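# Load desk boxes into tote to match red bin count

## Task

Count every red bin on the shelving, then move that same number of boxes from the desk into the gray tote standing on the desk, each one fully inside the tote and none resting on its rim. Nothing new may end up on the floor, every other item must stay on its shelf, table or counter, the robot must not tip over or finish leaning, and the result must hold without the robot supporting anything.

## Robot and tools

Robot: a Hello Robot Stretch 3 with one arm. It has a two-wheeled base (0.33 m long, 0.34 m wide), a lift that slides up a mast, and a telescoping arm that reaches out to the robot's RIGHT side, ending in a wrist (yaw, pitch, roll) and a two-finger gripper. The base only drives straight or spins in place about a point 0.05 m behind its front edge; it cannot slide sideways, so to shift the gripper forward or back you drive the base. With arm retracted and wrist folded, spinning sweeps a 0.28 m radius circle; an unfolded level wrist reaches past it.

Frames: base frame has its origin on the floor between the drive wheels, x forward, y left, z up. hand_pose is reported in it, located where closed fingertips meet. Odometry frame is the base frame at the start. Heading is positive to the left, in -3.142 to 3.142.

Tool execute_actions takes "actions", a list run in order. Each action may hold "robot", "steps" (1 to 450 control steps, 30 per second, default 1) and "until". {"steps": n} alone just waits. "robot" is one command, a list of up to 8 commands run one after another, or {"stop": true} which brakes everything and clears the queue. A command may contain:
- "base": exactly one of {"translate_m": d} (metres, positive forward, |d| at most 1) or {"rotate_rad": d} (radians, positive counter-clockwise/left, |d| at most 3.2). Both are offsets from where the base sits when that command begins.
- "joints": absolute targets by name; unnamed joints keep their goals. lift_m 0 to 1.1 (arm height); arm_m 0 to 0.52 (extension); wrist_yaw_rad -1.345 to 4.42 (0 along the arm, positive toward the front, 3.0 folded over the base); wrist_pitch_rad -1.57 to 0.451 (0 level, negative tips fingers down); wrist_roll_rad -2.911 to 2.911 (0 fingers side by side); gripper_m -0.089 to 0.179 (wider is higher; actual fingertip gap is 0.007 less when nearly shut, 0.025 less when fully open, zero below 0.007); head_pan_rad -3.953 to 1.73 (0 forward, positive left, -1.57 looks along the arm); head_tilt_rad -1.53 to 0.419 (negative looks down).
- "contact_limits": {"arm_m": effort %} from 1 to 100; a lower value makes the arm stop sooner on contact. It applies until arm_m's next command.
- In a list, {"pause_s": s} waits up to 15 s.
Base and joint motions in one command start together and keep running across later actions. A new command overrides at once; its named joints retarget and any old queue remainder is discarded. Out-of-range values reject the whole call with nothing executed.

"until" ends an action early once all its conditions hold. {"robot": {"status": "ended"}} with steps 450 waits until nothing reads moving and no queue runs. You may also test fields such as lift_m, arm_m_goal, base_status, queue, queue_left, refusals with comparisons like [">", 0.3] or ["!=", "moving"]; numbers compare as printed (three decimals, four for translate_m/rotate_rad). {"any": {"status": "ended"}} fires when any single motion or the queue finishes.

Base speed is 0.30 m/s and 1.9 rad/s only when stowed (lift_m under 0.30, arm_m under 0.03, wrist_yaw_rad over 2.54); otherwise 0.10 m/s and 0.63 rad/s.

Gripping: command gripper_m below the object's width (smaller squeezes harder, but too hard triggers a stall guard that weakens the grip). To let go, open at least 0.02 beyond the touching value. Neither the reading nor "done" proves something is held; check the wrist_camera image.

Wrist safety: fold to yaw 3.0 or unfold only with lift_m 0.32 to 0.95, pitch -0.4 and roll about 0; once folded the lift can drop to 0.25. With yaw below -0.4 keep pitch at -0.5 or lower.

Results: each shows one instant, plus one image per camera (head_camera, nav_camera, wrist_camera). base_status and joint_status words: moving, done (within tolerance), off_target (rested short, may still push), contact_stop (the joint hit something and went slack), time_out, stopped, not_commanded, torque_fault (wrist servo off about 10 s, limp, goals refused). The base_status bracket gives distance moved versus goal. measured_speeds, motor_effort (percent, peak in brackets; positive pushes toward higher values), lidar_m (12 sectors of 30 degrees, first straight ahead, counter-clockwise, at 0.17 m height), wrist_depth_mm and head_depth_mm (7x7 median depths), base_odometry, turned_by_wheels/turned_by_imu, base_tilt (forward/right positive). robot.on_its_own appears when a goal differs from yours, a joint is slack or off, or the base leans 3 degrees or more. refusals, queue (idle/running/done/dropped/stopped) and queue_left track the queue; lines starting refused:, dropped:, replaced: explain problems, counting from 0. A queue advances only when each step ends done (off_target also allowed for gripper and base).

zoom_image: {"camera": one of the three names, "region": [x0, y0, x1, y1]} in pixels of that camera's latest image, top-left origin, at most 504x504; gives a sharper crop.

finished_scene: {"scene": current scene number}. Irreversible; reports success. Wait for every motion to end first, since leftover motions are braked and may stop short.

Avoid: pushing the arm into rigid things with the gripper above about 0.45 m (tipping risk, worse after a second push or a raised contact limit); driving while holding or pressing something fixed; snagging furniture, especially reversing. If tilted, undo the last move in small steps, free the gripper, and lower lift_m to about 0.2. Don't drop, slam or shove objects, and keep wrist servos from overloading. Loose objects may occasionally be nudged by outside disturbances.

Each tool is called after ">>>" by a JSON object that holds its "name" and its "arguments".

## Session

>>> {"name": "execute_actions", "arguments": {"actions": []}}

Scene clock: 0.00 s.
robot.base_odometry: x=+0.000 y=+0.000 heading=+0.000 (m, m, rad; robot's odometry frame)
robot.turned_by_wheels: +0.000 (rad since the last result)
robot.turned_by_imu: +0.000 (rad since the last result)
robot.base_tilt: forward=-0.5 right=+0.5 (deg)
robot.lidar_m: 1.92 1.74 0.87 0.70 0.70 0.76 1.18 2.41 1.49 0.94 1.17 1.75
robot.head_depth_mm: 2062 2558 2556 2531 2549 2534 2408 / 2078 2723 2330 2325 2303 2287 2199 / 2079 2597 2502 2522 2392 2398 2301 / 2076 2503 2472 2466 2491 2357 2305 / 2093 2387 2414 2393 2377 2368 2296 / 2096 2322 2013 1981 1926 1907 1865 / 2121 2256 2243 2202 2221 2023 2195
robot.base_status: not_commanded
robot.joint_positions: lift_m=+0.474 arm_m=+0.000 wrist_yaw_rad=+2.960 wrist_pitch_rad=-0.457 wrist_roll_rad=+0.005 gripper_m=+0.037 head_pan_rad=-0.007 head_tilt_rad=+0.000
robot.joint_goals: lift_m=+0.474 arm_m=+0.000 wrist_yaw_rad=+2.960 wrist_pitch_rad=-0.457 wrist_roll_rad=+0.005 gripper_m=+0.037 head_pan_rad=-0.007 head_tilt_rad=+0.000
robot.joint_status: lift_m=not_commanded arm_m=not_commanded wrist_yaw_rad=not_commanded wrist_pitch_rad=not_commanded wrist_roll_rad=not_commanded gripper_m=not_commanded head_pan_rad=not_commanded head_tilt_rad=not_commanded
robot.measured_speeds: translate_m=+0.000 rotate_rad=+0.000 lift_m=+0.000 arm_m=+0.000 wrist_yaw_rad=+0.000 wrist_pitch_rad=+0.000 wrist_roll_rad=+0.000 head_pan_rad=+0.000 head_tilt_rad=+0.000
robot: refusals=0 queue=idle queue_left=0
robot.motor_effort: left_wheel=+0 right_wheel=+1 lift_m=+27 arm_m=+0 wrist_yaw_rad=+0 wrist_pitch_rad=+4 wrist_roll_rad=+0 gripper_m=+0 head_pan_rad=+0 head_tilt_rad=+3 (%)
robot.hand_pose: x=+0.0183 y=+0.0710 z=+0.4778 quat_wxyz=(+0.222, +0.702, +0.097, +0.670) (m; robot's base frame)
robot.wrist_depth_mm: 557 - 693 755 883 - - / 602 634 757 847 951 - - / 643 705 833 930 - - - / 703 762 882 927 928 933 918 / 740 781 - 783 825 788 783 / 693 676 - 670 662 676 693 / 598 593 - 611 609 595 600
pictures: head_camera (sideways: a quarter turn clockwise sets it upright), nav_camera (sideways: a quarter turn counterclockwise sets it upright), wrist_camera
Images, in order (width x height): head_camera 896x504, nav_camera 672x504, wrist_camera 644x364.

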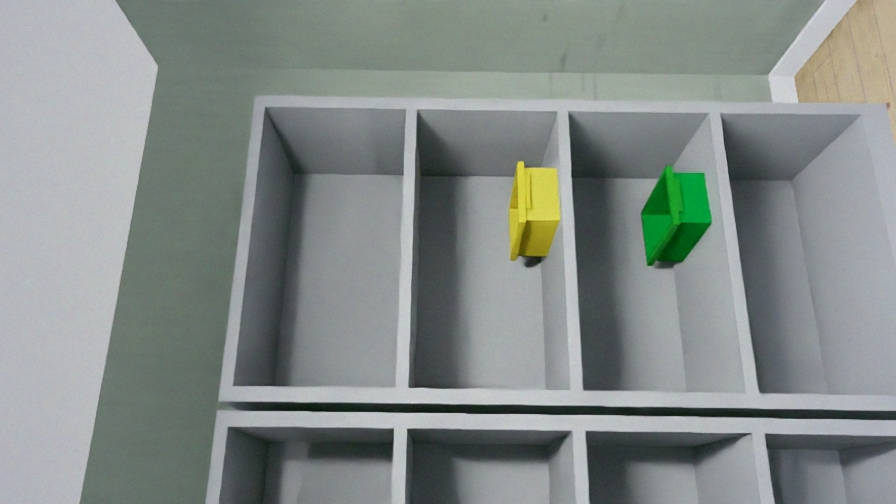

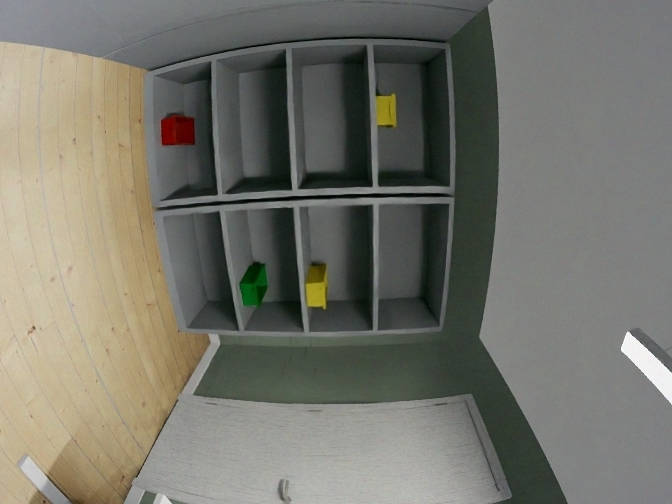

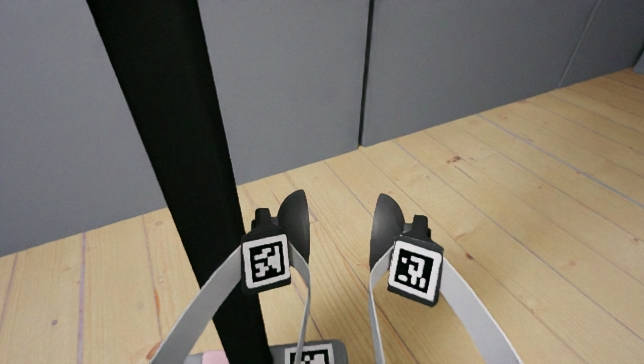

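>>> {"name": "execute_actions", "arguments": {"actions": [{"robot":{"joints":{"head_pan_rad":1.3,"head_tilt_rad":-0.3}},"steps":450,"until":{"robot":{"status":"ended"}}}]}}

>>> {"name": "execute_actions", "arguments": {"actions": [{"robot":{"joints":{"head_pan_rad":-1.4,"head_tilt_rad":-0.3}},"steps":450,"until":{"robot":{"status":"ended"}}}]}}

>>> {"name": "execute_actions", "arguments": {"actions": [{"robot":{"joints":{"head_pan_rad":-3.0,"head_tilt_rad":-0.3}},"steps":450,"until":{"robot":{"status":"ended"}}}]}}

Scene clock: 6.90 s.
robot.base_odometry: x=+0.000 y=+0.000 heading=+0.000 (m, m, rad; robot's odometry frame)
robot.turned_by_wheels: +0.000 (rad since the last result)
robot.turned_by_imu: +0.001 (rad since the last result)
robot.base_tilt: forward=-0.4 right=+0.4 (deg)
robot.lidar_m: 1.92 1.74 0.86 0.70 0.70 0.77 1.19 2.40 1.50 0.94 1.17 1.75
robot.head_depth_mm: 900 960 1025 1099 1188 1296 1411 / 836 886 944 1008 1080 1160 1253 / 777 823 867 925 983 1051 1124 / 737 776 817 864 911 973 1037 / 686 715 751 789 836 888 940 / 645 672 704 739 779 822 869 / 611 636 666 694 729 766 808
robot.base_status: not_commanded
robot.joint_positions: lift_m=+0.474 arm_m=+0.000 wrist_yaw_rad=+2.960 wrist_pitch_rad=-0.457 wrist_roll_rad=+0.005 gripper_m=+0.037 head_pan_rad=+1.293 head_tilt_rad=-0.296
robot.joint_goals: lift_m=+0.474 arm_m=+0.000 wrist_yaw_rad=+2.960 wrist_pitch_rad=-0.457 wrist_roll_rad=+0.005 gripper_m=+0.037 head_pan_rad=+1.300 head_tilt_rad=-0.300
robot.joint_status: lift_m=not_commanded arm_m=not_commanded wrist_yaw_rad=not_commanded wrist_pitch_rad=not_commanded wrist_roll_rad=not_commanded gripper_m=not_commanded head_pan_rad=done head_tilt_rad=done
robot.measured_speeds: translate_m=+0.000 rotate_rad=+0.000 lift_m=+0.000 arm_m=+0.000 wrist_yaw_rad=+0.000 wrist_pitch_rad=+0.000 wrist_roll_rad=+0.000 head_pan_rad=+0.000 head_tilt_rad=+0.000
robot: refusals=0 queue=done queue_left=0
robot.motor_effort: left_wheel=+1(0) right_wheel=+0(0) lift_m=+27(27) arm_m=+0(0) wrist_yaw_rad=+0(1) wrist_pitch_rad=+4(4) wrist_roll_rad=+0(0) gripper_m=+0(0) head_pan_rad=+4(50) head_tilt_rad=-3(23) (%)
robot.hand_pose: x=+0.0183 y=+0.0710 z=+0.4778 quat_wxyz=(+0.222, +0.702, +0.097, +0.670) (m; robot's base frame)
robot.wrist_depth_mm: 557 - 692 767 876 - - / 598 636 756 842 986 - - / 641 688 834 954 - - - / 692 767 887 932 934 927 926 / 737 797 - 771 813 789 800 / 676 684 - 681 665 676 672 / 603 604 - 616 602 603 597
pictures: head_camera (sideways: a quarter turn clockwise sets it upright), nav_camera (sideways: a quarter turn counterclockwise sets it upright), wrist_camera
camera_calibration (this result's frames):
head_camera: T_world_to_cam=[[-0.0774352, -0.265096, -0.961108, 1.27], [-0.966817, 0.255363, 0.00746017, -0.0039306], [0.243453, 0.929792, -0.276073, 0.316111], [0, 0, 0, 1]] pos_world=[0.0175839, 0.0437568, 1.3079]
nav_camera: T_world_to_cam=[[0.109376, 0.307125, 0.945363, -1.19032], [0.968436, -0.247236, -0.031725, 0.084667], [0.223984, 0.918993, -0.324472, 0.375851], [0, 0, 0, 1]] pos_world=[-0.0359869, 0.0411034, 1.24992]
wrist_camera: T_world_to_cam=[[0.992808, -0.119691, 0.00243364, -0.000745165], [-0.0736003, -0.626278, -0.776118, 0.438642], [0.0944183, 0.770357, -0.630583, 0.410946], [0, 0, 0, 1]] pos_world=[-0.00577684, -0.0419523, 0.599576]
Images, in order (width x height): head_camera 896x504, nav_camera 672x504, wrist_camera 644x364.

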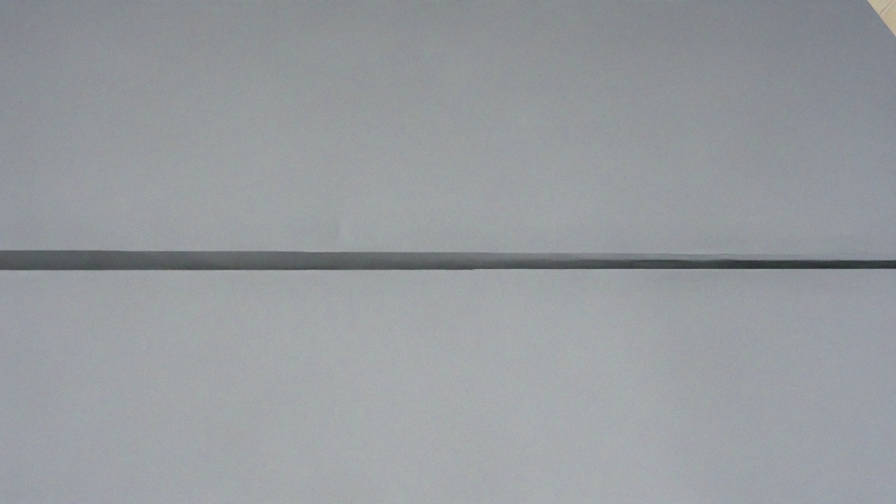

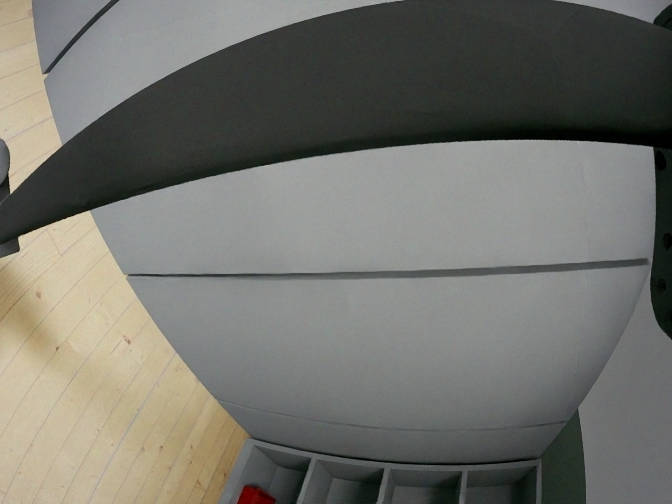

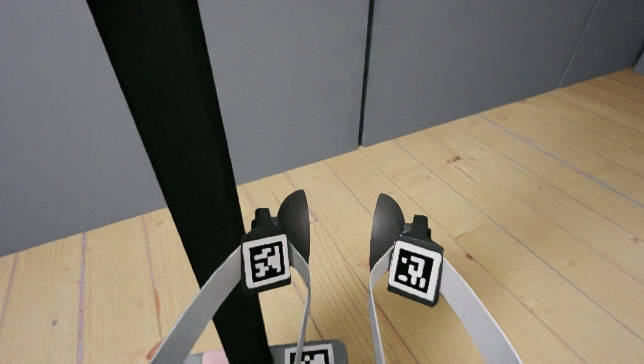

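Scene clock: 8.77 s.
robot.base_odometry: x=+0.000 y=+0.000 heading=+0.000 (m, m, rad; robot's odometry frame)
robot.turned_by_wheels: +0.000 (rad since the last result)
robot.turned_by_imu: +0.000 (rad since the last result)
robot.base_tilt: forward=-0.3 right=+0.4 (deg)
robot.lidar_m: 1.92 1.74 0.87 0.70 0.70 0.76 1.18 2.40 1.50 0.93 1.17 1.75
robot.head_depth_mm: 1488 1573 1666 1743 1272 1852 1623 / 1477 1542 1624 1724 1270 1053 1544 / 1447 1516 1601 1678 1278 1048 1570 / 1432 1495 1575 1654 1091 1045 1626 / 1406 1477 1542 1625 1041 999 1585 / 1389 1439 1533 1607 1038 1001 1631 / 1366 1425 1500 1588 1263 955 1537
robot.base_status: not_commanded
robot.joint_positions: lift_m=+0.474 arm_m=+0.000 wrist_yaw_rad=+2.960 wrist_pitch_rad=-0.457 wrist_roll_rad=+0.005 gripper_m=+0.037 head_pan_rad=-1.393 head_tilt_rad=-0.296
robot.joint_goals: lift_m=+0.474 arm_m=+0.000 wrist_yaw_rad=+2.960 wrist_pitch_rad=-0.457 wrist_roll_rad=+0.005 gripper_m=+0.037 head_pan_rad=-1.400 head_tilt_rad=-0.300
robot.joint_status: lift_m=not_commanded arm_m=not_commanded wrist_yaw_rad=not_commanded wrist_pitch_rad=not_commanded wrist_roll_rad=not_commanded gripper_m=not_commanded head_pan_rad=done head_tilt_rad=done
robot.measured_speeds: translate_m=+0.000 rotate_rad=+0.000 lift_m=+0.000 arm_m=+0.000 wrist_yaw_rad=+0.000 wrist_pitch_rad=+0.000 wrist_roll_rad=+0.000 head_pan_rad=+0.000 head_tilt_rad=+0.000
robot: refusals=0 queue=done queue_left=0
robot.motor_effort: left_wheel=+1(0) right_wheel=+1(0) lift_m=+27(27) arm_m=+0(1) wrist_yaw_rad=+0(0) wrist_pitch_rad=+4(4) wrist_roll_rad=+0(0) gripper_m=+0(0) head_pan_rad=-4(49) head_tilt_rad=-2(3) (%)
robot.hand_pose: x=+0.0183 y=+0.0710 z=+0.4778 quat_wxyz=(+0.222, +0.702, +0.097, +0.670) (m; robot's base frame)
robot.wrist_depth_mm: 555 - 682 774 889 - - / 595 635 759 844 990 - - / 640 693 835 930 - - - / 701 768 897 926 945 931 925 / 744 794 - 802 818 780 777 / 676 687 - 674 673 681 682 / 600 601 - 619 604 597 603
pictures: head_camera (sideways: a quarter turn clockwise sets it upright), nav_camera (sideways: a quarter turn counterclockwise sets it upright), wrist_camera
camera_calibration (this result's frames):
head_camera: T_world_to_cam=[[-0.0472683, 0.272294, -0.961052, 1.26974], [0.980466, 0.196546, 0.00746413, -0.0158142], [0.190924, -0.941927, -0.276265, 0.316681], [0, 0, 0, 1]] pos_world=[0.0150617, -0.0443434, 1.30789]
nav_camera: T_world_to_cam=[[0.0371018, -0.324091, 0.945298, -1.18979], [-0.978342, -0.204551, -0.0317306, 0.0965497], [0.203645, -0.923647, -0.324661, 0.376221], [0, 0, 0, 1]] pos_world=[0.0619864, -0.0183559, 1.24991]
wrist_camera: T_world_to_cam=[[0.992808, -0.119691, 0.00243344, -0.000745057], [-0.0736005, -0.626278, -0.776118, 0.438642], [0.0944183, 0.770357, -0.630584, 0.410946], [0, 0, 0, 1]] pos_world=[-0.00577683, -0.0419523, 0.599576]
Images, in order (width x height): head_camera 896x504, nav_camera 672x504, wrist_camera 644x364.

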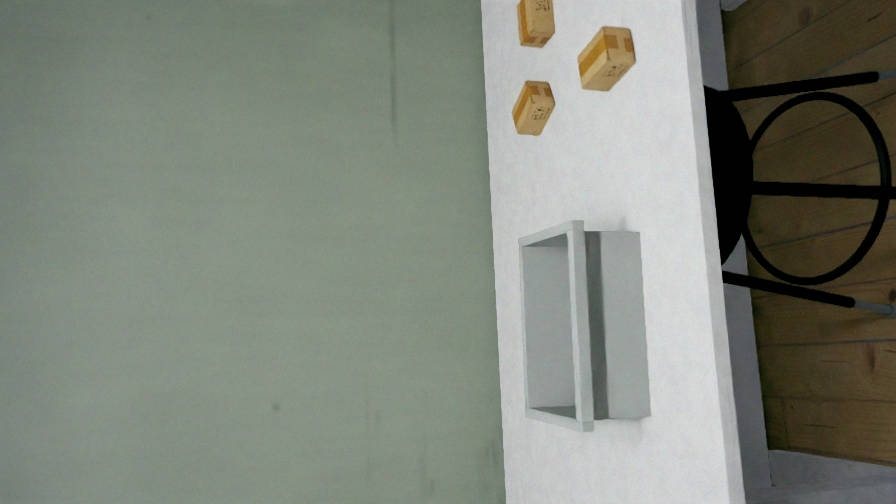

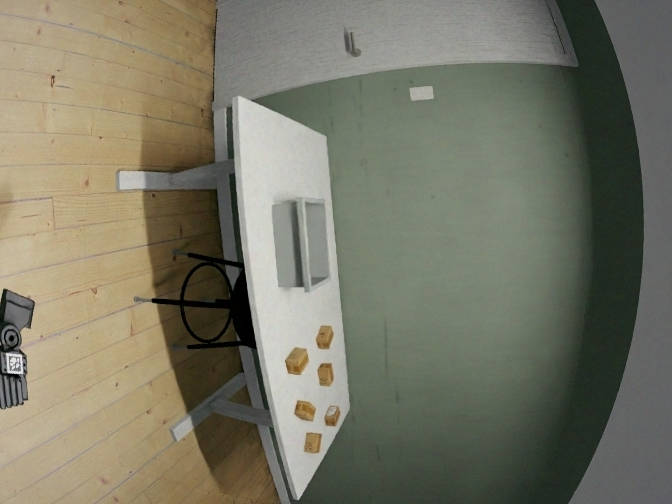

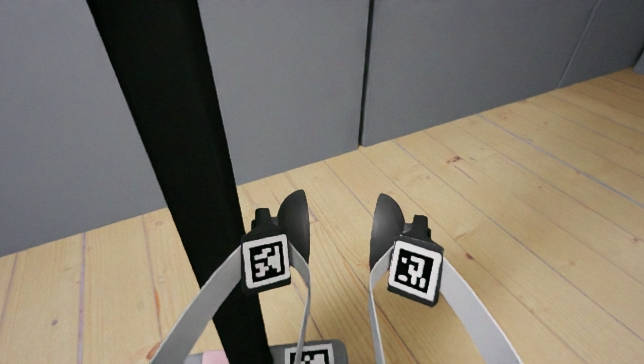

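Scene clock: 10.13 s.
robot.base_odometry: x=+0.000 y=+0.000 heading=+0.000 (m, m, rad; robot's odometry frame)
robot.turned_by_wheels: +0.000 (rad since the last result)
robot.turned_by_imu: +0.000 (rad since the last result)
robot.base_tilt: forward=-0.3 right=+0.6 (deg)
robot.lidar_m: 1.93 1.74 0.87 0.70 0.70 0.76 1.18 2.40 1.49 0.94 1.17 1.75
robot.head_depth_mm: 2246 2371 1399 1432 1453 1501 1507 / 2240 2364 2535 2661 2731 2076 1632 / 2216 2367 2459 2629 2708 2066 1628 / 2183 2258 2416 2536 2657 2075 1625 / 2138 2211 2351 2506 2590 2083 1626 / 2103 2217 2305 2437 2554 2065 1627 / 2070 2146 2262 2377 2467 2070 1625
robot.base_status: not_commanded
robot.joint_positions: lift_m=+0.474 arm_m=+0.000 wrist_yaw_rad=+2.960 wrist_pitch_rad=-0.457 wrist_roll_rad=+0.005 gripper_m=+0.037 head_pan_rad=-2.993 head_tilt_rad=-0.296
robot.joint_goals: lift_m=+0.474 arm_m=+0.000 wrist_yaw_rad=+2.960 wrist_pitch_rad=-0.457 wrist_roll_rad=+0.005 gripper_m=+0.037 head_pan_rad=-3.000 head_tilt_rad=-0.300
robot.joint_status: lift_m=not_commanded arm_m=not_commanded wrist_yaw_rad=not_commanded wrist_pitch_rad=not_commanded wrist_roll_rad=not_commanded gripper_m=not_commanded head_pan_rad=done head_tilt_rad=done
robot.measured_speeds: translate_m=+0.000 rotate_rad=+0.000 lift_m=+0.000 arm_m=+0.000 wrist_yaw_rad=+0.000 wrist_pitch_rad=+0.000 wrist_roll_rad=+0.000 head_pan_rad=+0.000 head_tilt_rad=+0.000
robot: refusals=0 queue=done queue_left=0
robot.motor_effort: left_wheel=+0(1) right_wheel=+0(0) lift_m=+27(27) arm_m=+0(0) wrist_yaw_rad=+0(0) wrist_pitch_rad=+4(4) wrist_roll_rad=+0(0) gripper_m=+0(0) head_pan_rad=-4(46) head_tilt_rad=-3(2) (%)
robot.hand_pose: x=+0.0183 y=+0.0710 z=+0.4778 quat_wxyz=(+0.222, +0.702, +0.097, +0.670) (m; robot's base frame)
robot.wrist_depth_mm: 560 - 687 780 874 - - / 595 636 748 844 990 - - / 641 681 823 939 - - - / 690 766 899 923 920 930 935 / 741 788 - 780 797 781 795 / 689 690 - 676 664 683 683 / 600 597 - 616 605 608 607
pictures: head_camera (sideways: a quarter turn clockwise sets it upright), nav_camera (sideways: a quarter turn counterclockwise sets it upright), wrist_camera
camera_calibration (this result's frames):
head_camera: T_world_to_cam=[[0.273592, 0.0393017, -0.961043, 1.26777], [0.167831, -0.985788, 0.00746483, -0.010858], [-0.947091, -0.163335, -0.276299, 0.323668], [0, 0, 0, 1]] pos_world=[-0.0384863, -0.00766295, 1.30789]
nav_camera: T_world_to_cam=[[-0.32507, -0.0276269, 0.945287, -1.18757], [-0.175893, 0.983898, -0.0317316, 0.091656], [-0.929189, -0.176584, -0.324695, 0.383175], [0, 0, 0, 1]] pos_world=[-0.0138782, -0.0553262, 1.24991]
wrist_camera: T_world_to_cam=[[0.992808, -0.119691, 0.00243355, -0.000745152], [-0.0736006, -0.626278, -0.776118, 0.438642], [0.0944185, 0.770357, -0.630584, 0.410946], [0, 0, 0, 1]] pos_world=[-0.00577681, -0.0419523, 0.599576]
Images, in order (width x height): head_camera 896x504, nav_camera 672x504, wrist_camera 644x364.

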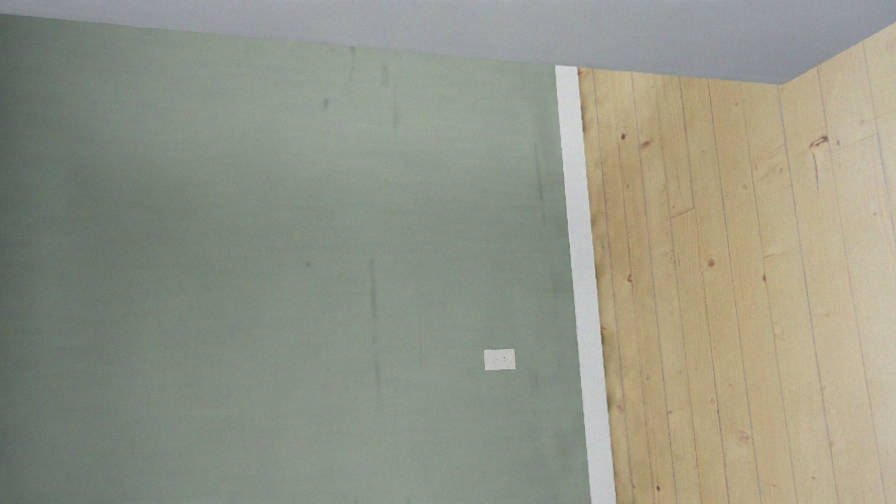

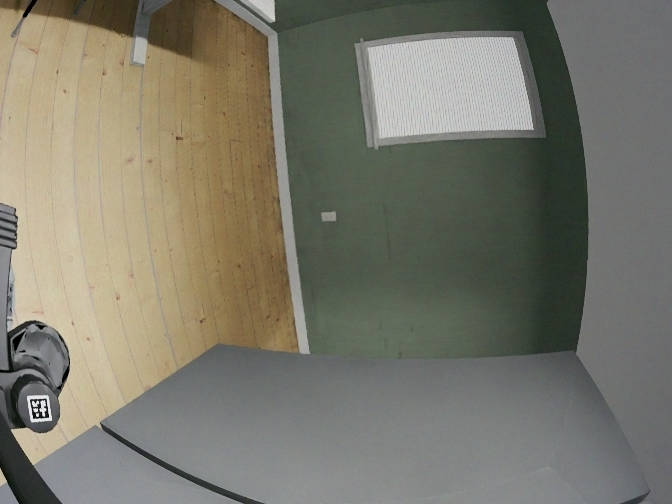

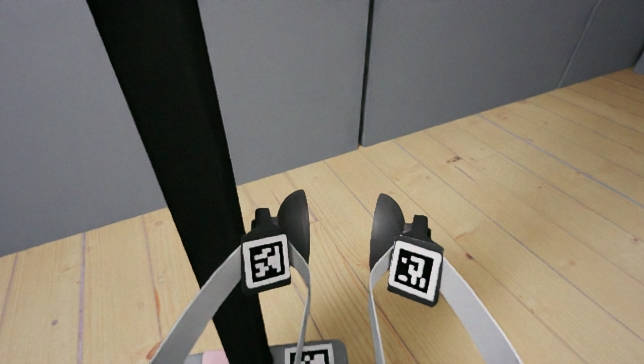

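>>> {"name": "execute_actions", "arguments": {"actions": [{"robot":[{"base":{"rotate_rad":0.142},"joints":{"lift_m":0.26}},{"base":{"translate_m":-1.0}},{"base":{"translate_m":-0.98}}],"steps":450,"until":{"robot":{"status":"ended"}}}]}}

Scene clock: 41.90 s.
robot.base_odometry: x=-1.960 y=-0.280 heading=+0.142 (m, m, rad; robot's odometry frame)
robot.turned_by_wheels: +0.142 (rad since the last result)
robot.turned_by_imu: +0.133 (rad since the last result)
robot.base_tilt: forward=-0.3 right=+0.5 (deg)
robot.lidar_m: 3.91 0.60 0.65 1.71 0.94 0.55 0.48 0.48 0.56 1.00 1.88 1.90
robot.head_depth_mm: 402 423 444 471 498 530 567 / 399 420 441 467 494 526 562 / 397 416 439 464 491 524 558 / 395 414 436 460 489 519 554 / 393 412 434 458 485 517 550 / 390 410 431 454 481 511 546 / 389 407 429 453 478 508 541
robot.base_status: done (translate_m -0.9800 of -0.9800)
robot.joint_positions: lift_m=+0.260 arm_m=+0.000 wrist_yaw_rad=+2.960 wrist_pitch_rad=-0.458 wrist_roll_rad=+0.005 gripper_m=+0.037 head_pan_rad=-2.993 head_tilt_rad=-0.297
robot.joint_goals: lift_m=+0.260 arm_m=+0.000 wrist_yaw_rad=+2.960 wrist_pitch_rad=-0.458 wrist_roll_rad=+0.005 gripper_m=+0.037 head_pan_rad=-3.000 head_tilt_rad=-0.300
robot.joint_status: lift_m=done arm_m=not_commanded wrist_yaw_rad=not_commanded wrist_pitch_rad=not_commanded wrist_roll_rad=not_commanded gripper_m=not_commanded head_pan_rad=done head_tilt_rad=done
robot.measured_speeds: translate_m=+0.000 rotate_rad=+0.000 lift_m=+0.000 arm_m=+0.000 wrist_yaw_rad=+0.000 wrist_pitch_rad=+0.000 wrist_roll_rad=+0.000 head_pan_rad=+0.000 head_tilt_rad=+0.000
robot: refusals=0 queue=done queue_left=0
robot.motor_effort: left_wheel=-1(12) right_wheel=+1(7) lift_m=+23(27) arm_m=+0(1) wrist_yaw_rad=+0(1) wrist_pitch_rad=+4(4) wrist_roll_rad=+0(0) gripper_m=-1(0) head_pan_rad=-4(4) head_tilt_rad=-1(3) (%)
robot.hand_pose: x=+0.0183 y=+0.0709 z=+0.2640 quat_wxyz=(+0.223, +0.702, +0.097, +0.670) (m; robot's base frame)
robot.wrist_depth_mm: - - - - - 641 509 / 902 929 935 959 894 662 520 / 730 730 737 730 729 680 543 / 600 588 601 592 594 604 577 / 503 522 - 525 529 504 511 / - - - - 421 443 443 / - - - - 386 387 390
pictures: head_camera (sideways: a quarter turn clockwise sets it upright), nav_camera (sideways: a quarter turn counterclockwise sets it upright), wrist_camera
camera_calibration (this result's frames):
head_camera: T_world_to_cam=[[0.274751, 0.0393837, -0.960709, 1.26733], [0.1675, -0.985844, 0.00748871, -0.0108871], [-0.946814, -0.162976, -0.277458, 0.325174], [0, 0, 0, 1]] pos_world=[-0.038496, -0.00764944, 1.30784]
nav_camera: T_world_to_cam=[[-0.326206, -0.0276892, 0.944893, -1.18705], [-0.175533, 0.983961, -0.0317654, 0.0916978], [-0.928858, -0.176222, -0.325834, 0.384656], [0, 0, 0, 1]] pos_world=[-0.0138343, -0.0553104, 1.24988]
wrist_camera: T_world_to_cam=[[0.992808, -0.11969, 0.00239339, -0.000209138], [-0.0736928, -0.626781, -0.775703, 0.272606], [0.0943441, 0.769948, -0.631093, 0.276382], [0, 0, 0, 1]] pos_world=[-0.0057783, -0.041961, 0.385885]
Images, in order (width x height): head_camera 896x504, nav_camera 672x504, wrist_camera 644x364.

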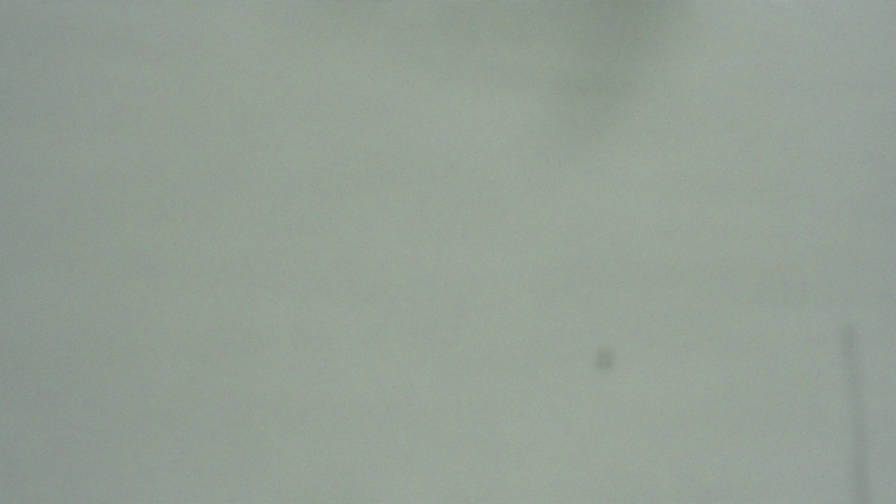

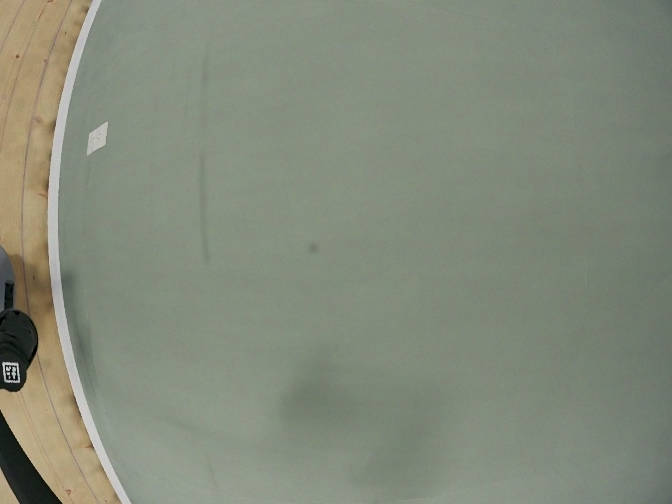

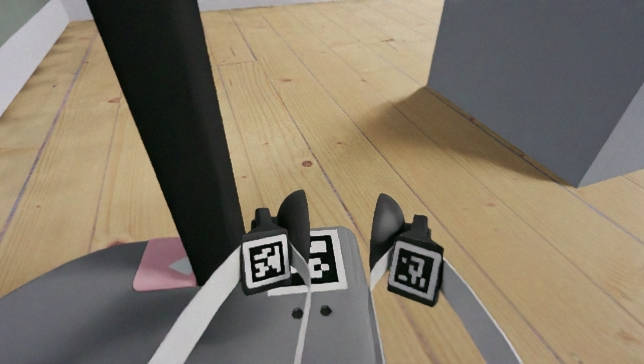

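>>> {"name": "execute_actions", "arguments": {"actions": [{"robot":[{"base":{"rotate_rad":1.72},"joints":{"head_pan_rad":-1.5,"head_tilt_rad":-0.2}},{"base":{"translate_m":1.0}}],"steps":450,"until":{"robot":{"status":"ended"}}}]}}

Scene clock: 53.87 s.
robot.base_odometry: x=-2.247 y=+0.678 heading=+1.862 (m, m, rad; robot's odometry frame)
robot.turned_by_wheels: +1.720 (rad since the last result)
robot.turned_by_imu: +1.726 (rad since the last result)
robot.base_tilt: forward=-0.3 right=+0.5 (deg)
robot.lidar_m: 0.71 0.72 0.62 0.58 0.59 0.75 1.66 0.71 0.54 1.37 1.13 0.76
robot.head_depth_mm: 1174 1200 1265 1305 1366 1403 1097 / 1927 2095 2184 1768 1465 1463 1499 / 3595 3085 3207 3242 2828 2356 1798 / 3615 3982 - - 3457 2357 1790 / 3582 - - - 3471 2372 1777 / 3224 3586 3596 3564 3233 2351 1788 / 2352 2352 2364 2371 2402 2232 1795
robot.base_status: done (translate_m +1.0000 of +1.0000)
robot.joint_positions: lift_m=+0.260 arm_m=+0.000 wrist_yaw_rad=+2.960 wrist_pitch_rad=-0.458 wrist_roll_rad=+0.005 gripper_m=+0.037 head_pan_rad=-1.507 head_tilt_rad=-0.211
robot.joint_goals: lift_m=+0.260 arm_m=+0.000 wrist_yaw_rad=+2.960 wrist_pitch_rad=-0.458 wrist_roll_rad=+0.005 gripper_m=+0.037 head_pan_rad=-1.500 head_tilt_rad=-0.200
robot.joint_status: lift_m=done arm_m=not_commanded wrist_yaw_rad=not_commanded wrist_pitch_rad=not_commanded wrist_roll_rad=not_commanded gripper_m=not_commanded head_pan_rad=done head_tilt_rad=done
robot.measured_speeds: translate_m=+0.000 rotate_rad=+0.000 lift_m=+0.000 arm_m=+0.000 wrist_yaw_rad=+0.000 wrist_pitch_rad=+0.000 wrist_roll_rad=+0.000 head_pan_rad=+0.000 head_tilt_rad=+0.000
robot: refusals=0 queue=done queue_left=0
robot.motor_effort: left_wheel=-2(10) right_wheel=+3(12) lift_m=+23(23) arm_m=-1(1) wrist_yaw_rad=+0(0) wrist_pitch_rad=+4(5) wrist_roll_rad=+0(0) gripper_m=+0(0) head_pan_rad=+4(49) head_tilt_rad=+6(19) (%)
robot.hand_pose: x=+0.0183 y=+0.0709 z=+0.2640 quat_wxyz=(+0.223, +0.702, +0.097, +0.670) (m; robot's base frame)
robot.wrist_depth_mm: 516 - 567 593 628 656 689 / 557 584 619 646 691 732 712 / 601 631 675 695 709 729 691 / 597 593 597 597 596 601 601 / 506 523 - 525 527 509 504 / - - - - 426 441 444 / - - - - 388 388 391
pictures: head_camera (sideways: a quarter turn clockwise sets it upright), nav_camera (sideways: a quarter turn counterclockwise sets it upright), wrist_camera
camera_calibration (this result's frames):
head_camera: T_world_to_cam=[[-0.010686, 0.192871, -0.981166, 1.29581], [0.996413, 0.0844232, 0.00574333, -0.0136719], [0.0839409, -0.977586, -0.193081, 0.209064], [0, 0, 0, 1]] pos_world=[0.00992085, -0.044392, 1.31185]
nav_camera: T_world_to_cam=[[-0.00522583, -0.244343, 0.969675, -1.22138], [-0.995081, -0.094658, -0.029215, 0.0933802], [0.098926, -0.965058, -0.242646, 0.270117], [0, 0, 0, 1]] pos_world=[0.0598166, -0.0289163, 1.25261]
wrist_camera: T_world_to_cam=[[0.992808, -0.11969, 0.0023928, -0.000211167], [-0.0736937, -0.626784, -0.775701, 0.272592], [0.0943435, 0.769946, -0.631096, 0.276397], [0, 0, 0, 1]] pos_world=[-0.00577829, -0.0419797, 0.385884]
Images, in order (width x height): head_camera 896x504, nav_camera 672x504, wrist_camera 644x364.

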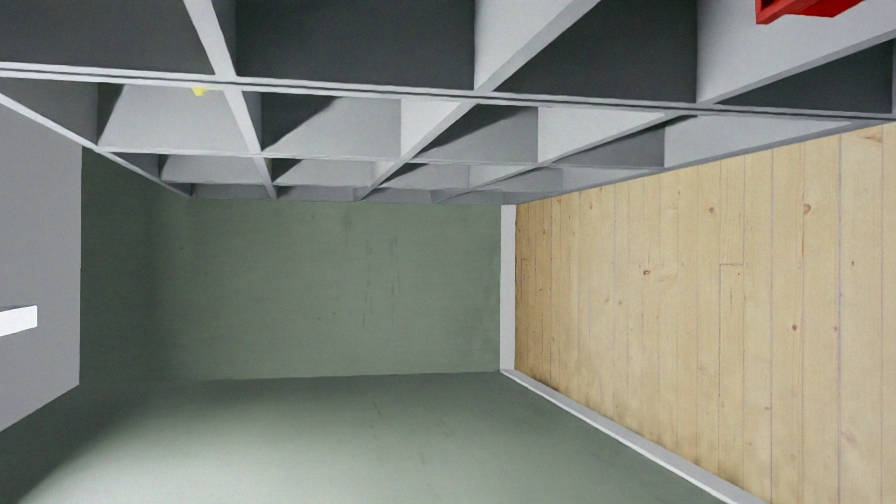

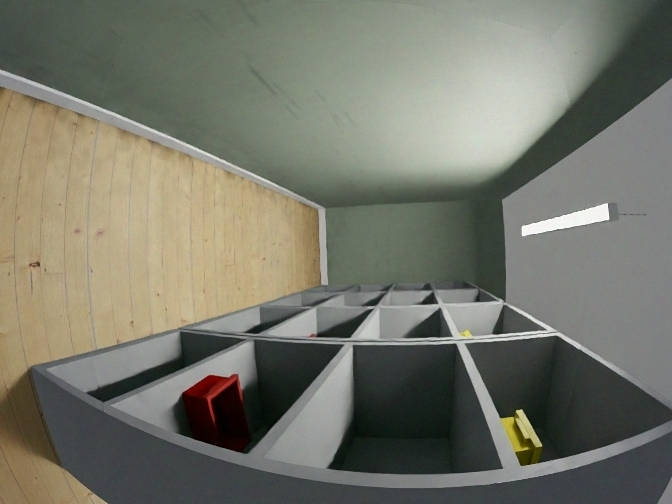

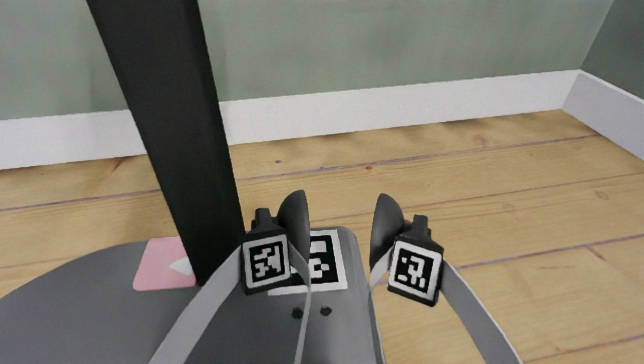

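>>> {"name": "execute_actions", "arguments": {"actions": [{"robot":[{"base":{"translate_m":0.32}},{"base":{"rotate_rad":-1.54},"joints":{"head_pan_rad":-1.4,"head_tilt_rad":-0.35}},{"base":{"translate_m":1.0}}],"steps":450,"until":{"robot":{"status":"ended"}}}]}}

Scene clock: 69.33 s.
robot.base_odometry: x=-1.390 y=+1.301 heading=+0.322 (m, m, rad; robot's odometry frame)
robot.turned_by_wheels: -1.540 (rad since the last result)
robot.turned_by_imu: -1.527 (rad since the last result)
robot.base_tilt: forward=-0.4 right=+0.5 (deg)
robot.lidar_m: 2.13 0.67 0.47 0.45 0.46 0.60 1.47 1.65 0.79 1.03 0.64 1.36
robot.head_depth_mm: 651 892 950 939 625 1018 915 / 649 911 962 934 654 1033 888 / 650 920 974 933 653 1143 915 / 653 937 991 931 654 1141 914 / 652 945 1000 932 687 1098 915 / 656 797 817 813 685 893 869 / 575 624 636 649 651 707 770
robot.base_status: done (translate_m +1.0000 of +1.0000)
robot.joint_positions: lift_m=+0.260 arm_m=+0.000 wrist_yaw_rad=+2.960 wrist_pitch_rad=-0.458 wrist_roll_rad=+0.005 gripper_m=+0.037 head_pan_rad=-1.407 head_tilt_rad=-0.346
robot.joint_goals: lift_m=+0.260 arm_m=+0.000 wrist_yaw_rad=+2.960 wrist_pitch_rad=-0.458 wrist_roll_rad=+0.005 gripper_m=+0.037 head_pan_rad=-1.400 head_tilt_rad=-0.350
robot.joint_status: lift_m=done arm_m=not_commanded wrist_yaw_rad=not_commanded wrist_pitch_rad=not_commanded wrist_roll_rad=not_commanded gripper_m=not_commanded head_pan_rad=done head_tilt_rad=done
robot.measured_speeds: translate_m=+0.000 rotate_rad=+0.000 lift_m=+0.000 arm_m=+0.000 wrist_yaw_rad=+0.000 wrist_pitch_rad=+0.000 wrist_roll_rad=+0.000 head_pan_rad=+0.000 head_tilt_rad=+0.000
robot: refusals=0 queue=done queue_left=0
robot.motor_effort: left_wheel=+2(15) right_wheel=-2(11) lift_m=+23(23) arm_m=-1(1) wrist_yaw_rad=-1(1) wrist_pitch_rad=+4(4) wrist_roll_rad=+0(0) gripper_m=+0(0) head_pan_rad=+5(21) head_tilt_rad=-3(17) (%)
robot.hand_pose: x=+0.0183 y=+0.0709 z=+0.2640 quat_wxyz=(+0.223, +0.702, +0.097, +0.670) (m; robot's base frame)
robot.wrist_depth_mm: 416 - 446 464 483 506 525 / 453 462 491 507 531 555 582 / 500 517 544 564 584 603 649 / 533 552 575 592 600 597 604 / 509 524 - 523 521 510 501 / - - - - 425 443 438 / - - - - 389 386 390
pictures: head_camera (sideways: a quarter turn clockwise sets it upright), nav_camera (sideways: a quarter turn counterclockwise sets it upright), wrist_camera
camera_calibration (this result's frames):
head_camera: T_world_to_cam=[[-0.0512112, 0.319796, -0.946101, 1.25024], [0.983185, 0.182416, 0.00844076, -0.0171017], [0.175283, -0.929761, -0.323761, 0.378591], [0, 0, 0, 1]] pos_world=[0.0144797, -0.0447024, 1.30557]
nav_camera: T_world_to_cam=[[0.0401828, -0.370612, 0.927918, -1.16712], [-0.981372, -0.189247, -0.0330881, 0.0983334], [0.187869, -0.909303, -0.371313, 0.437031], [0, 0, 0, 1]] pos_world=[0.0612955, -0.0165474, 1.24852]
wrist_camera: T_world_to_cam=[[0.992808, -0.11969, 0.00239213, -0.000212891], [-0.0736953, -0.626792, -0.775694, 0.272577], [0.0943423, 0.769939, -0.631105, 0.276412], [0, 0, 0, 1]] pos_world=[-0.00577832, -0.0419965, 0.385882]
Images, in order (width x height): head_camera 896x504, nav_camera 672x504, wrist_camera 644x364.

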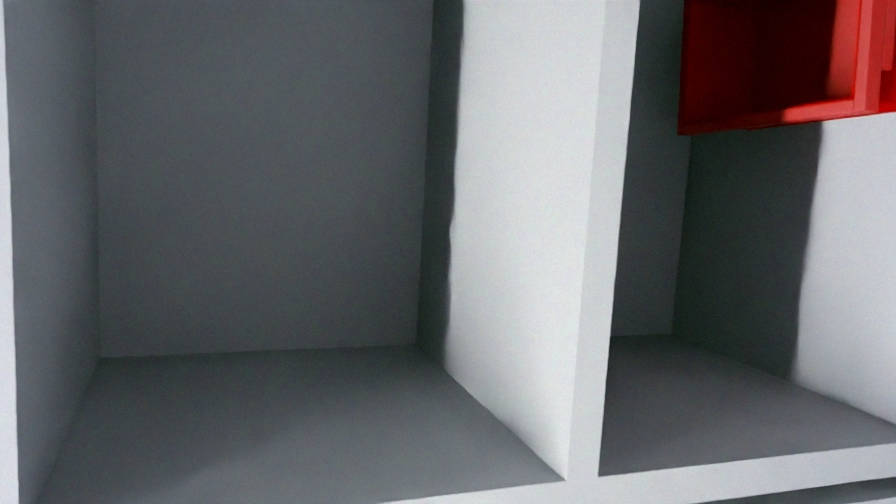

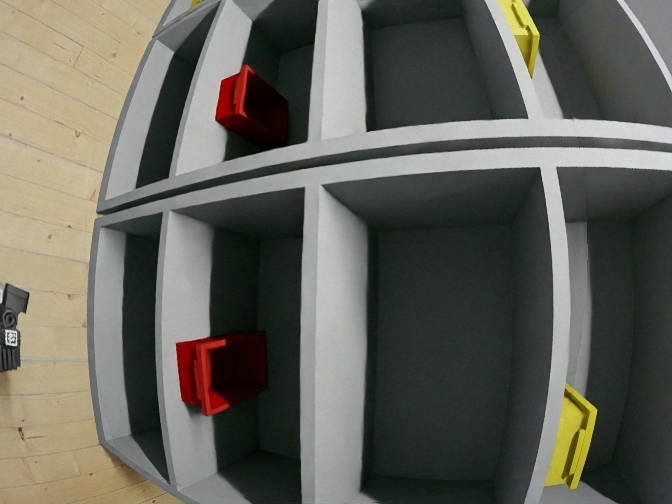

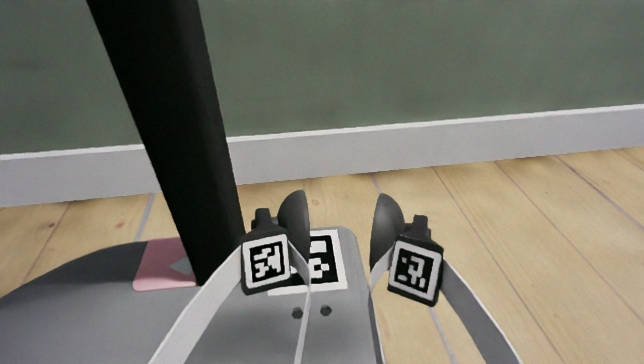

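>>> {"name": "execute_actions", "arguments": {"actions": [{"robot":[{"base":{"translate_m":1.0},"joints":{"head_pan_rad":-1.25}},{"base":{"translate_m":0.35}}],"steps":450,"until":{"robot":{"status":"ended"}}}]}}

Scene clock: 84.20 s.
robot.base_odometry: x=-0.110 y=+1.728 heading=+0.322 (m, m, rad; robot's odometry frame)
robot.turned_by_wheels: +0.000 (rad since the last result)
robot.turned_by_imu: +0.011 (rad since the last result)
robot.base_tilt: forward=-0.4 right=+0.4 (deg)
robot.lidar_m: 1.82 0.75 0.53 0.51 0.52 0.69 1.73 1.09 1.02 0.51 0.65 0.98
robot.head_depth_mm: 650 832 874 871 596 534 579 / 649 860 908 931 622 1065 919 / 650 883 936 936 622 1102 917 / 654 910 968 933 619 1140 914 / 655 941 996 932 621 1142 915 / 659 970 1022 929 651 1141 912 / 660 1000 1030 855 684 1141 919
robot.base_status: done (translate_m +0.3500 of +0.3500)
robot.joint_positions: lift_m=+0.260 arm_m=+0.000 wrist_yaw_rad=+2.960 wrist_pitch_rad=-0.458 wrist_roll_rad=+0.005 gripper_m=+0.037 head_pan_rad=-1.257 head_tilt_rad=-0.346
robot.joint_goals: lift_m=+0.260 arm_m=+0.000 wrist_yaw_rad=+2.960 wrist_pitch_rad=-0.458 wrist_roll_rad=+0.005 gripper_m=+0.037 head_pan_rad=-1.250 head_tilt_rad=-0.350
robot.joint_status: lift_m=done arm_m=not_commanded wrist_yaw_rad=not_commanded wrist_pitch_rad=not_commanded wrist_roll_rad=not_commanded gripper_m=not_commanded head_pan_rad=done head_tilt_rad=done
robot.measured_speeds: translate_m=+0.000 rotate_rad=+0.000 lift_m=+0.000 arm_m=+0.000 wrist_yaw_rad=+0.000 wrist_pitch_rad=+0.000 wrist_roll_rad=+0.000 head_pan_rad=+0.000 head_tilt_rad=+0.000
robot: refusals=0 queue=done queue_left=0
robot.motor_effort: left_wheel=+1(11) right_wheel=+0(6) lift_m=+23(24) arm_m=-1(1) wrist_yaw_rad=+0(1) wrist_pitch_rad=+4(4) wrist_roll_rad=+0(0) gripper_m=+0(0) head_pan_rad=+4(23) head_tilt_rad=-3(3) (%)
robot.hand_pose: x=+0.0183 y=+0.0709 z=+0.2640 quat_wxyz=(+0.223, +0.702, +0.097, +0.670) (m; robot's base frame)
robot.wrist_depth_mm: 468 - 498 522 533 561 578 / 509 525 554 567 591 616 651 / 551 567 595 625 654 667 698 / 580 596 600 600 602 610 600 / 506 524 - 529 522 505 510 / - - - - 428 438 442 / - - - - 388 387 389
pictures: head_camera (sideways: a quarter turn clockwise sets it upright), nav_camera (sideways: a quarter turn counterclockwise sets it upright), wrist_camera
camera_calibration (this result's frames):
head_camera: T_world_to_cam=[[-0.0983252, 0.308584, -0.946101, 1.25053], [0.944992, 0.326985, 0.00844076, -0.0168688], [0.311965, -0.893228, -0.323761, 0.377758], [0, 0, 0, 1]] pos_world=[0.0210518, -0.0429531, 1.30557]
nav_camera: T_world_to_cam=[[0.0949976, -0.360477, 0.927918, -1.16746], [-0.94218, -0.333469, -0.0330881, 0.0980943], [0.321359, -0.871123, -0.371313, 0.436216], [0, 0, 0, 1]] pos_world=[0.0631459, -0.00813194, 1.24852]
wrist_camera: T_world_to_cam=[[0.992808, -0.11969, 0.00239233, -0.000212984], [-0.0736952, -0.626792, -0.775694, 0.272577], [0.0943425, 0.769939, -0.631105, 0.276412], [0, 0, 0, 1]] pos_world=[-0.0057783, -0.0419965, 0.385881]
Images, in order (width x height): head_camera 896x504, nav_camera 672x504, wrist_camera 644x364.

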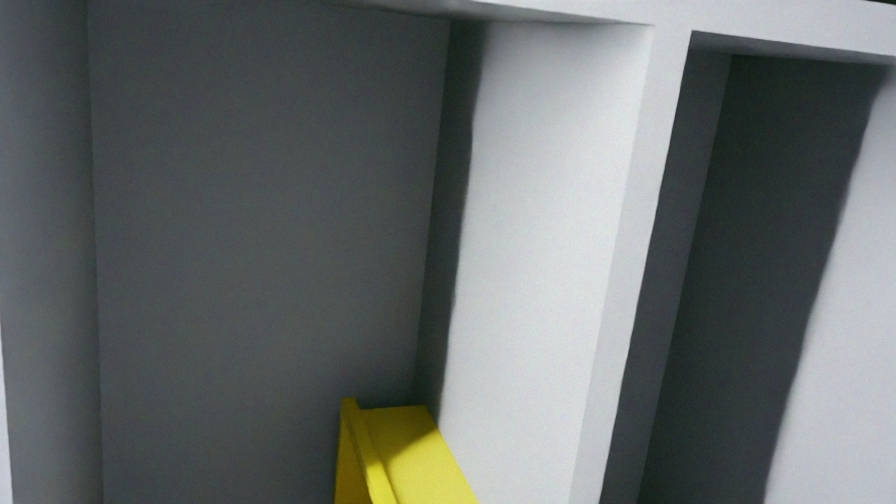

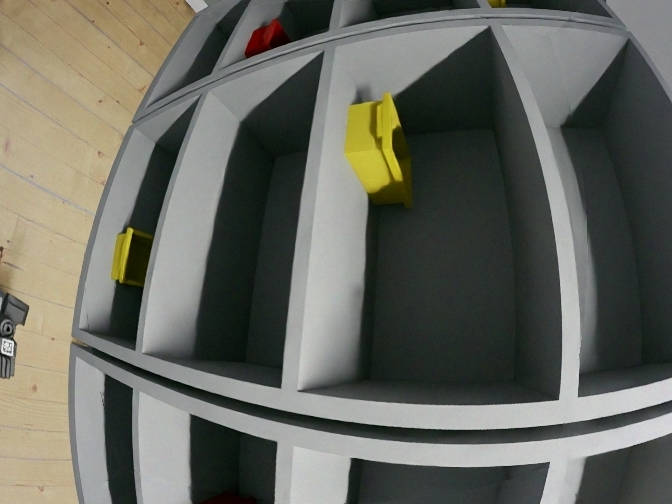

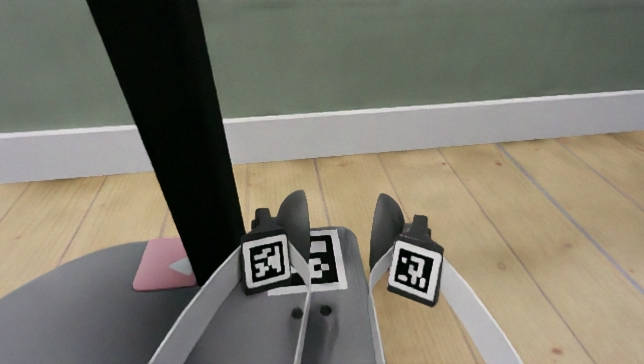

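>>> {"name": "execute_actions", "arguments": {"actions": [{"robot":[{"base":{"translate_m":0.6},"joints":{"head_pan_rad":-0.9,"head_tilt_rad":-0.3}}],"steps":450,"until":{"robot":{"status":"ended"}}}]}}

Scene clock: 92.93 s.
robot.base_odometry: x=+0.460 y=+1.918 heading=+0.322 (m, m, rad; robot's odometry frame)
robot.turned_by_wheels: +0.000 (rad since the last result)
robot.turned_by_imu: +0.005 (rad since the last result)
robot.base_tilt: forward=-0.3 right=+0.6 (deg)
robot.lidar_m: 1.22 0.78 0.56 0.53 0.55 0.73 1.82 0.78 0.62 0.72 0.54 1.27
robot.head_depth_mm: 434 479 523 578 609 555 824 / 450 467 486 513 545 576 629 / 473 497 525 554 590 629 666 / 581 1072 1139 1045 704 1156 950 / 586 1162 1234 1032 789 1114 917 / 677 1267 1350 1036 1399 1110 978 / 700 1273 1339 1031 1406 1197 1392
robot.base_status: done (translate_m +0.6000 of +0.6000)
robot.joint_positions: lift_m=+0.260 arm_m=+0.000 wrist_yaw_rad=+2.960 wrist_pitch_rad=-0.458 wrist_roll_rad=+0.005 gripper_m=+0.037 head_pan_rad=-0.907 head_tilt_rad=-0.309
robot.joint_goals: lift_m=+0.260 arm_m=+0.000 wrist_yaw_rad=+2.960 wrist_pitch_rad=-0.458 wrist_roll_rad=+0.005 gripper_m=+0.037 head_pan_rad=-0.900 head_tilt_rad=-0.300
robot.joint_status: lift_m=done arm_m=not_commanded wrist_yaw_rad=not_commanded wrist_pitch_rad=not_commanded wrist_roll_rad=not_commanded gripper_m=not_commanded head_pan_rad=done head_tilt_rad=done
robot.measured_speeds: translate_m=+0.000 rotate_rad=+0.000 lift_m=+0.000 arm_m=+0.000 wrist_yaw_rad=+0.000 wrist_pitch_rad=+0.000 wrist_roll_rad=+0.000 head_pan_rad=+0.000 head_tilt_rad=+0.000
robot: refusals=0 queue=done queue_left=0
robot.motor_effort: left_wheel=+0(12) right_wheel=+0(8) lift_m=+23(23) arm_m=-1(1) wrist_yaw_rad=-1(1) wrist_pitch_rad=+4(4) wrist_roll_rad=+0(0) gripper_m=+0(0) head_pan_rad=+4(32) head_tilt_rad=+5(15) (%)
robot.hand_pose: x=+0.0183 y=+0.0709 z=+0.2640 quat_wxyz=(+0.223, +0.702, +0.097, +0.670) (m; robot's base frame)
robot.wrist_depth_mm: 496 - 519 542 563 583 600 / 533 547 575 597 619 644 669 / 573 588 614 648 672 696 712 / 601 602 600 592 592 593 598 / 506 524 - 522 524 507 504 / - - - - 425 443 440 / - - - - 389 388 389
pictures: head_camera (sideways: a quarter turn clockwise sets it upright), nav_camera (sideways: a quarter turn counterclockwise sets it upright), wrist_camera
camera_calibration (this result's frames):
head_camera: T_world_to_cam=[[-0.176601, 0.228597, -0.957369, 1.26572], [0.775427, 0.631391, 0.00772157, -0.0148985], [0.606239, -0.741006, -0.288764, 0.330416], [0, 0, 0, 1]] pos_world=[0.0347692, -0.035092, 1.30729]
nav_camera: T_world_to_cam=[[0.191658, -0.278986, 0.940975, -1.18509], [-0.770007, -0.637228, -0.0320936, 0.0957508], [0.608569, -0.718406, -0.336951, 0.389745], [0, 0, 0, 1]] pos_world=[0.063674, 0.0103877, 1.24954]
wrist_camera: T_world_to_cam=[[0.992808, -0.11969, 0.00239243, -0.000212945], [-0.0736948, -0.626792, -0.775694, 0.272577], [0.0943421, 0.769939, -0.631105, 0.276412], [0, 0, 0, 1]] pos_world=[-0.00577836, -0.0419965, 0.385881]
Images, in order (width x height): head_camera 896x504, nav_camera 672x504, wrist_camera 644x364.

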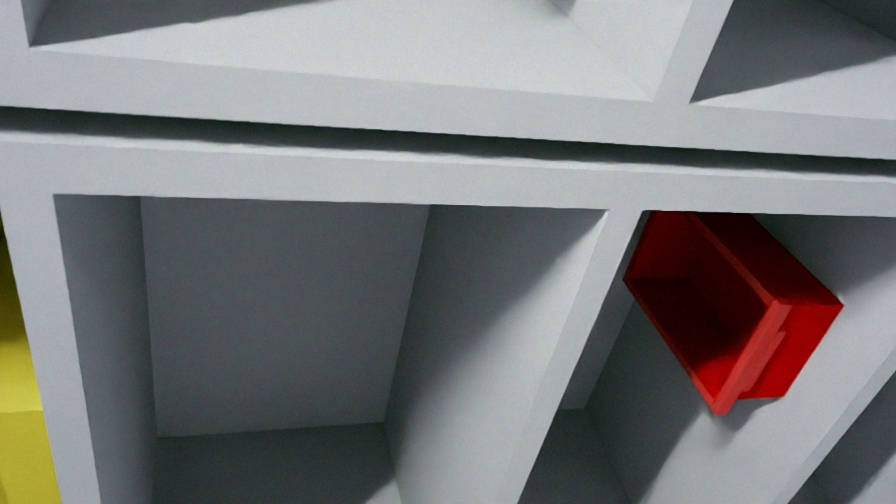

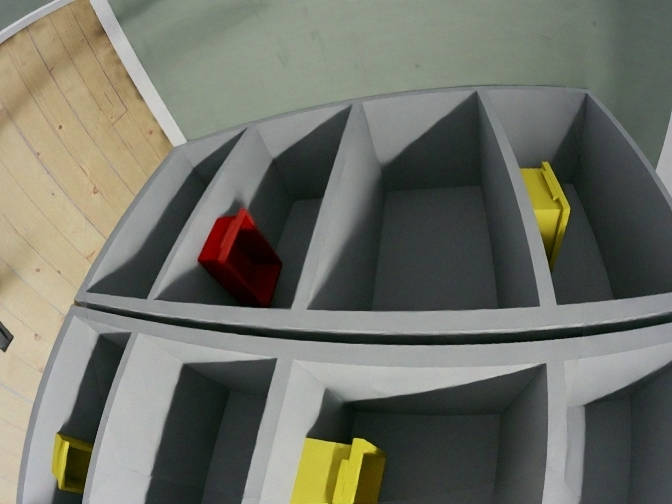

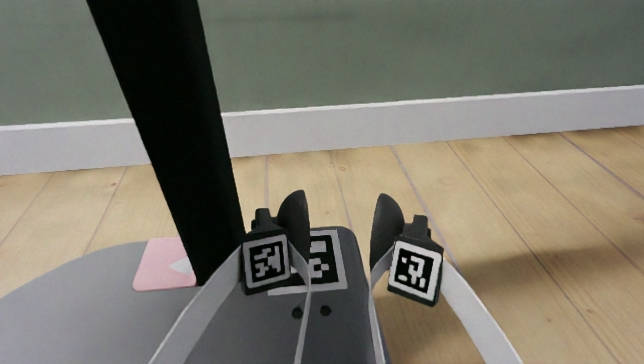

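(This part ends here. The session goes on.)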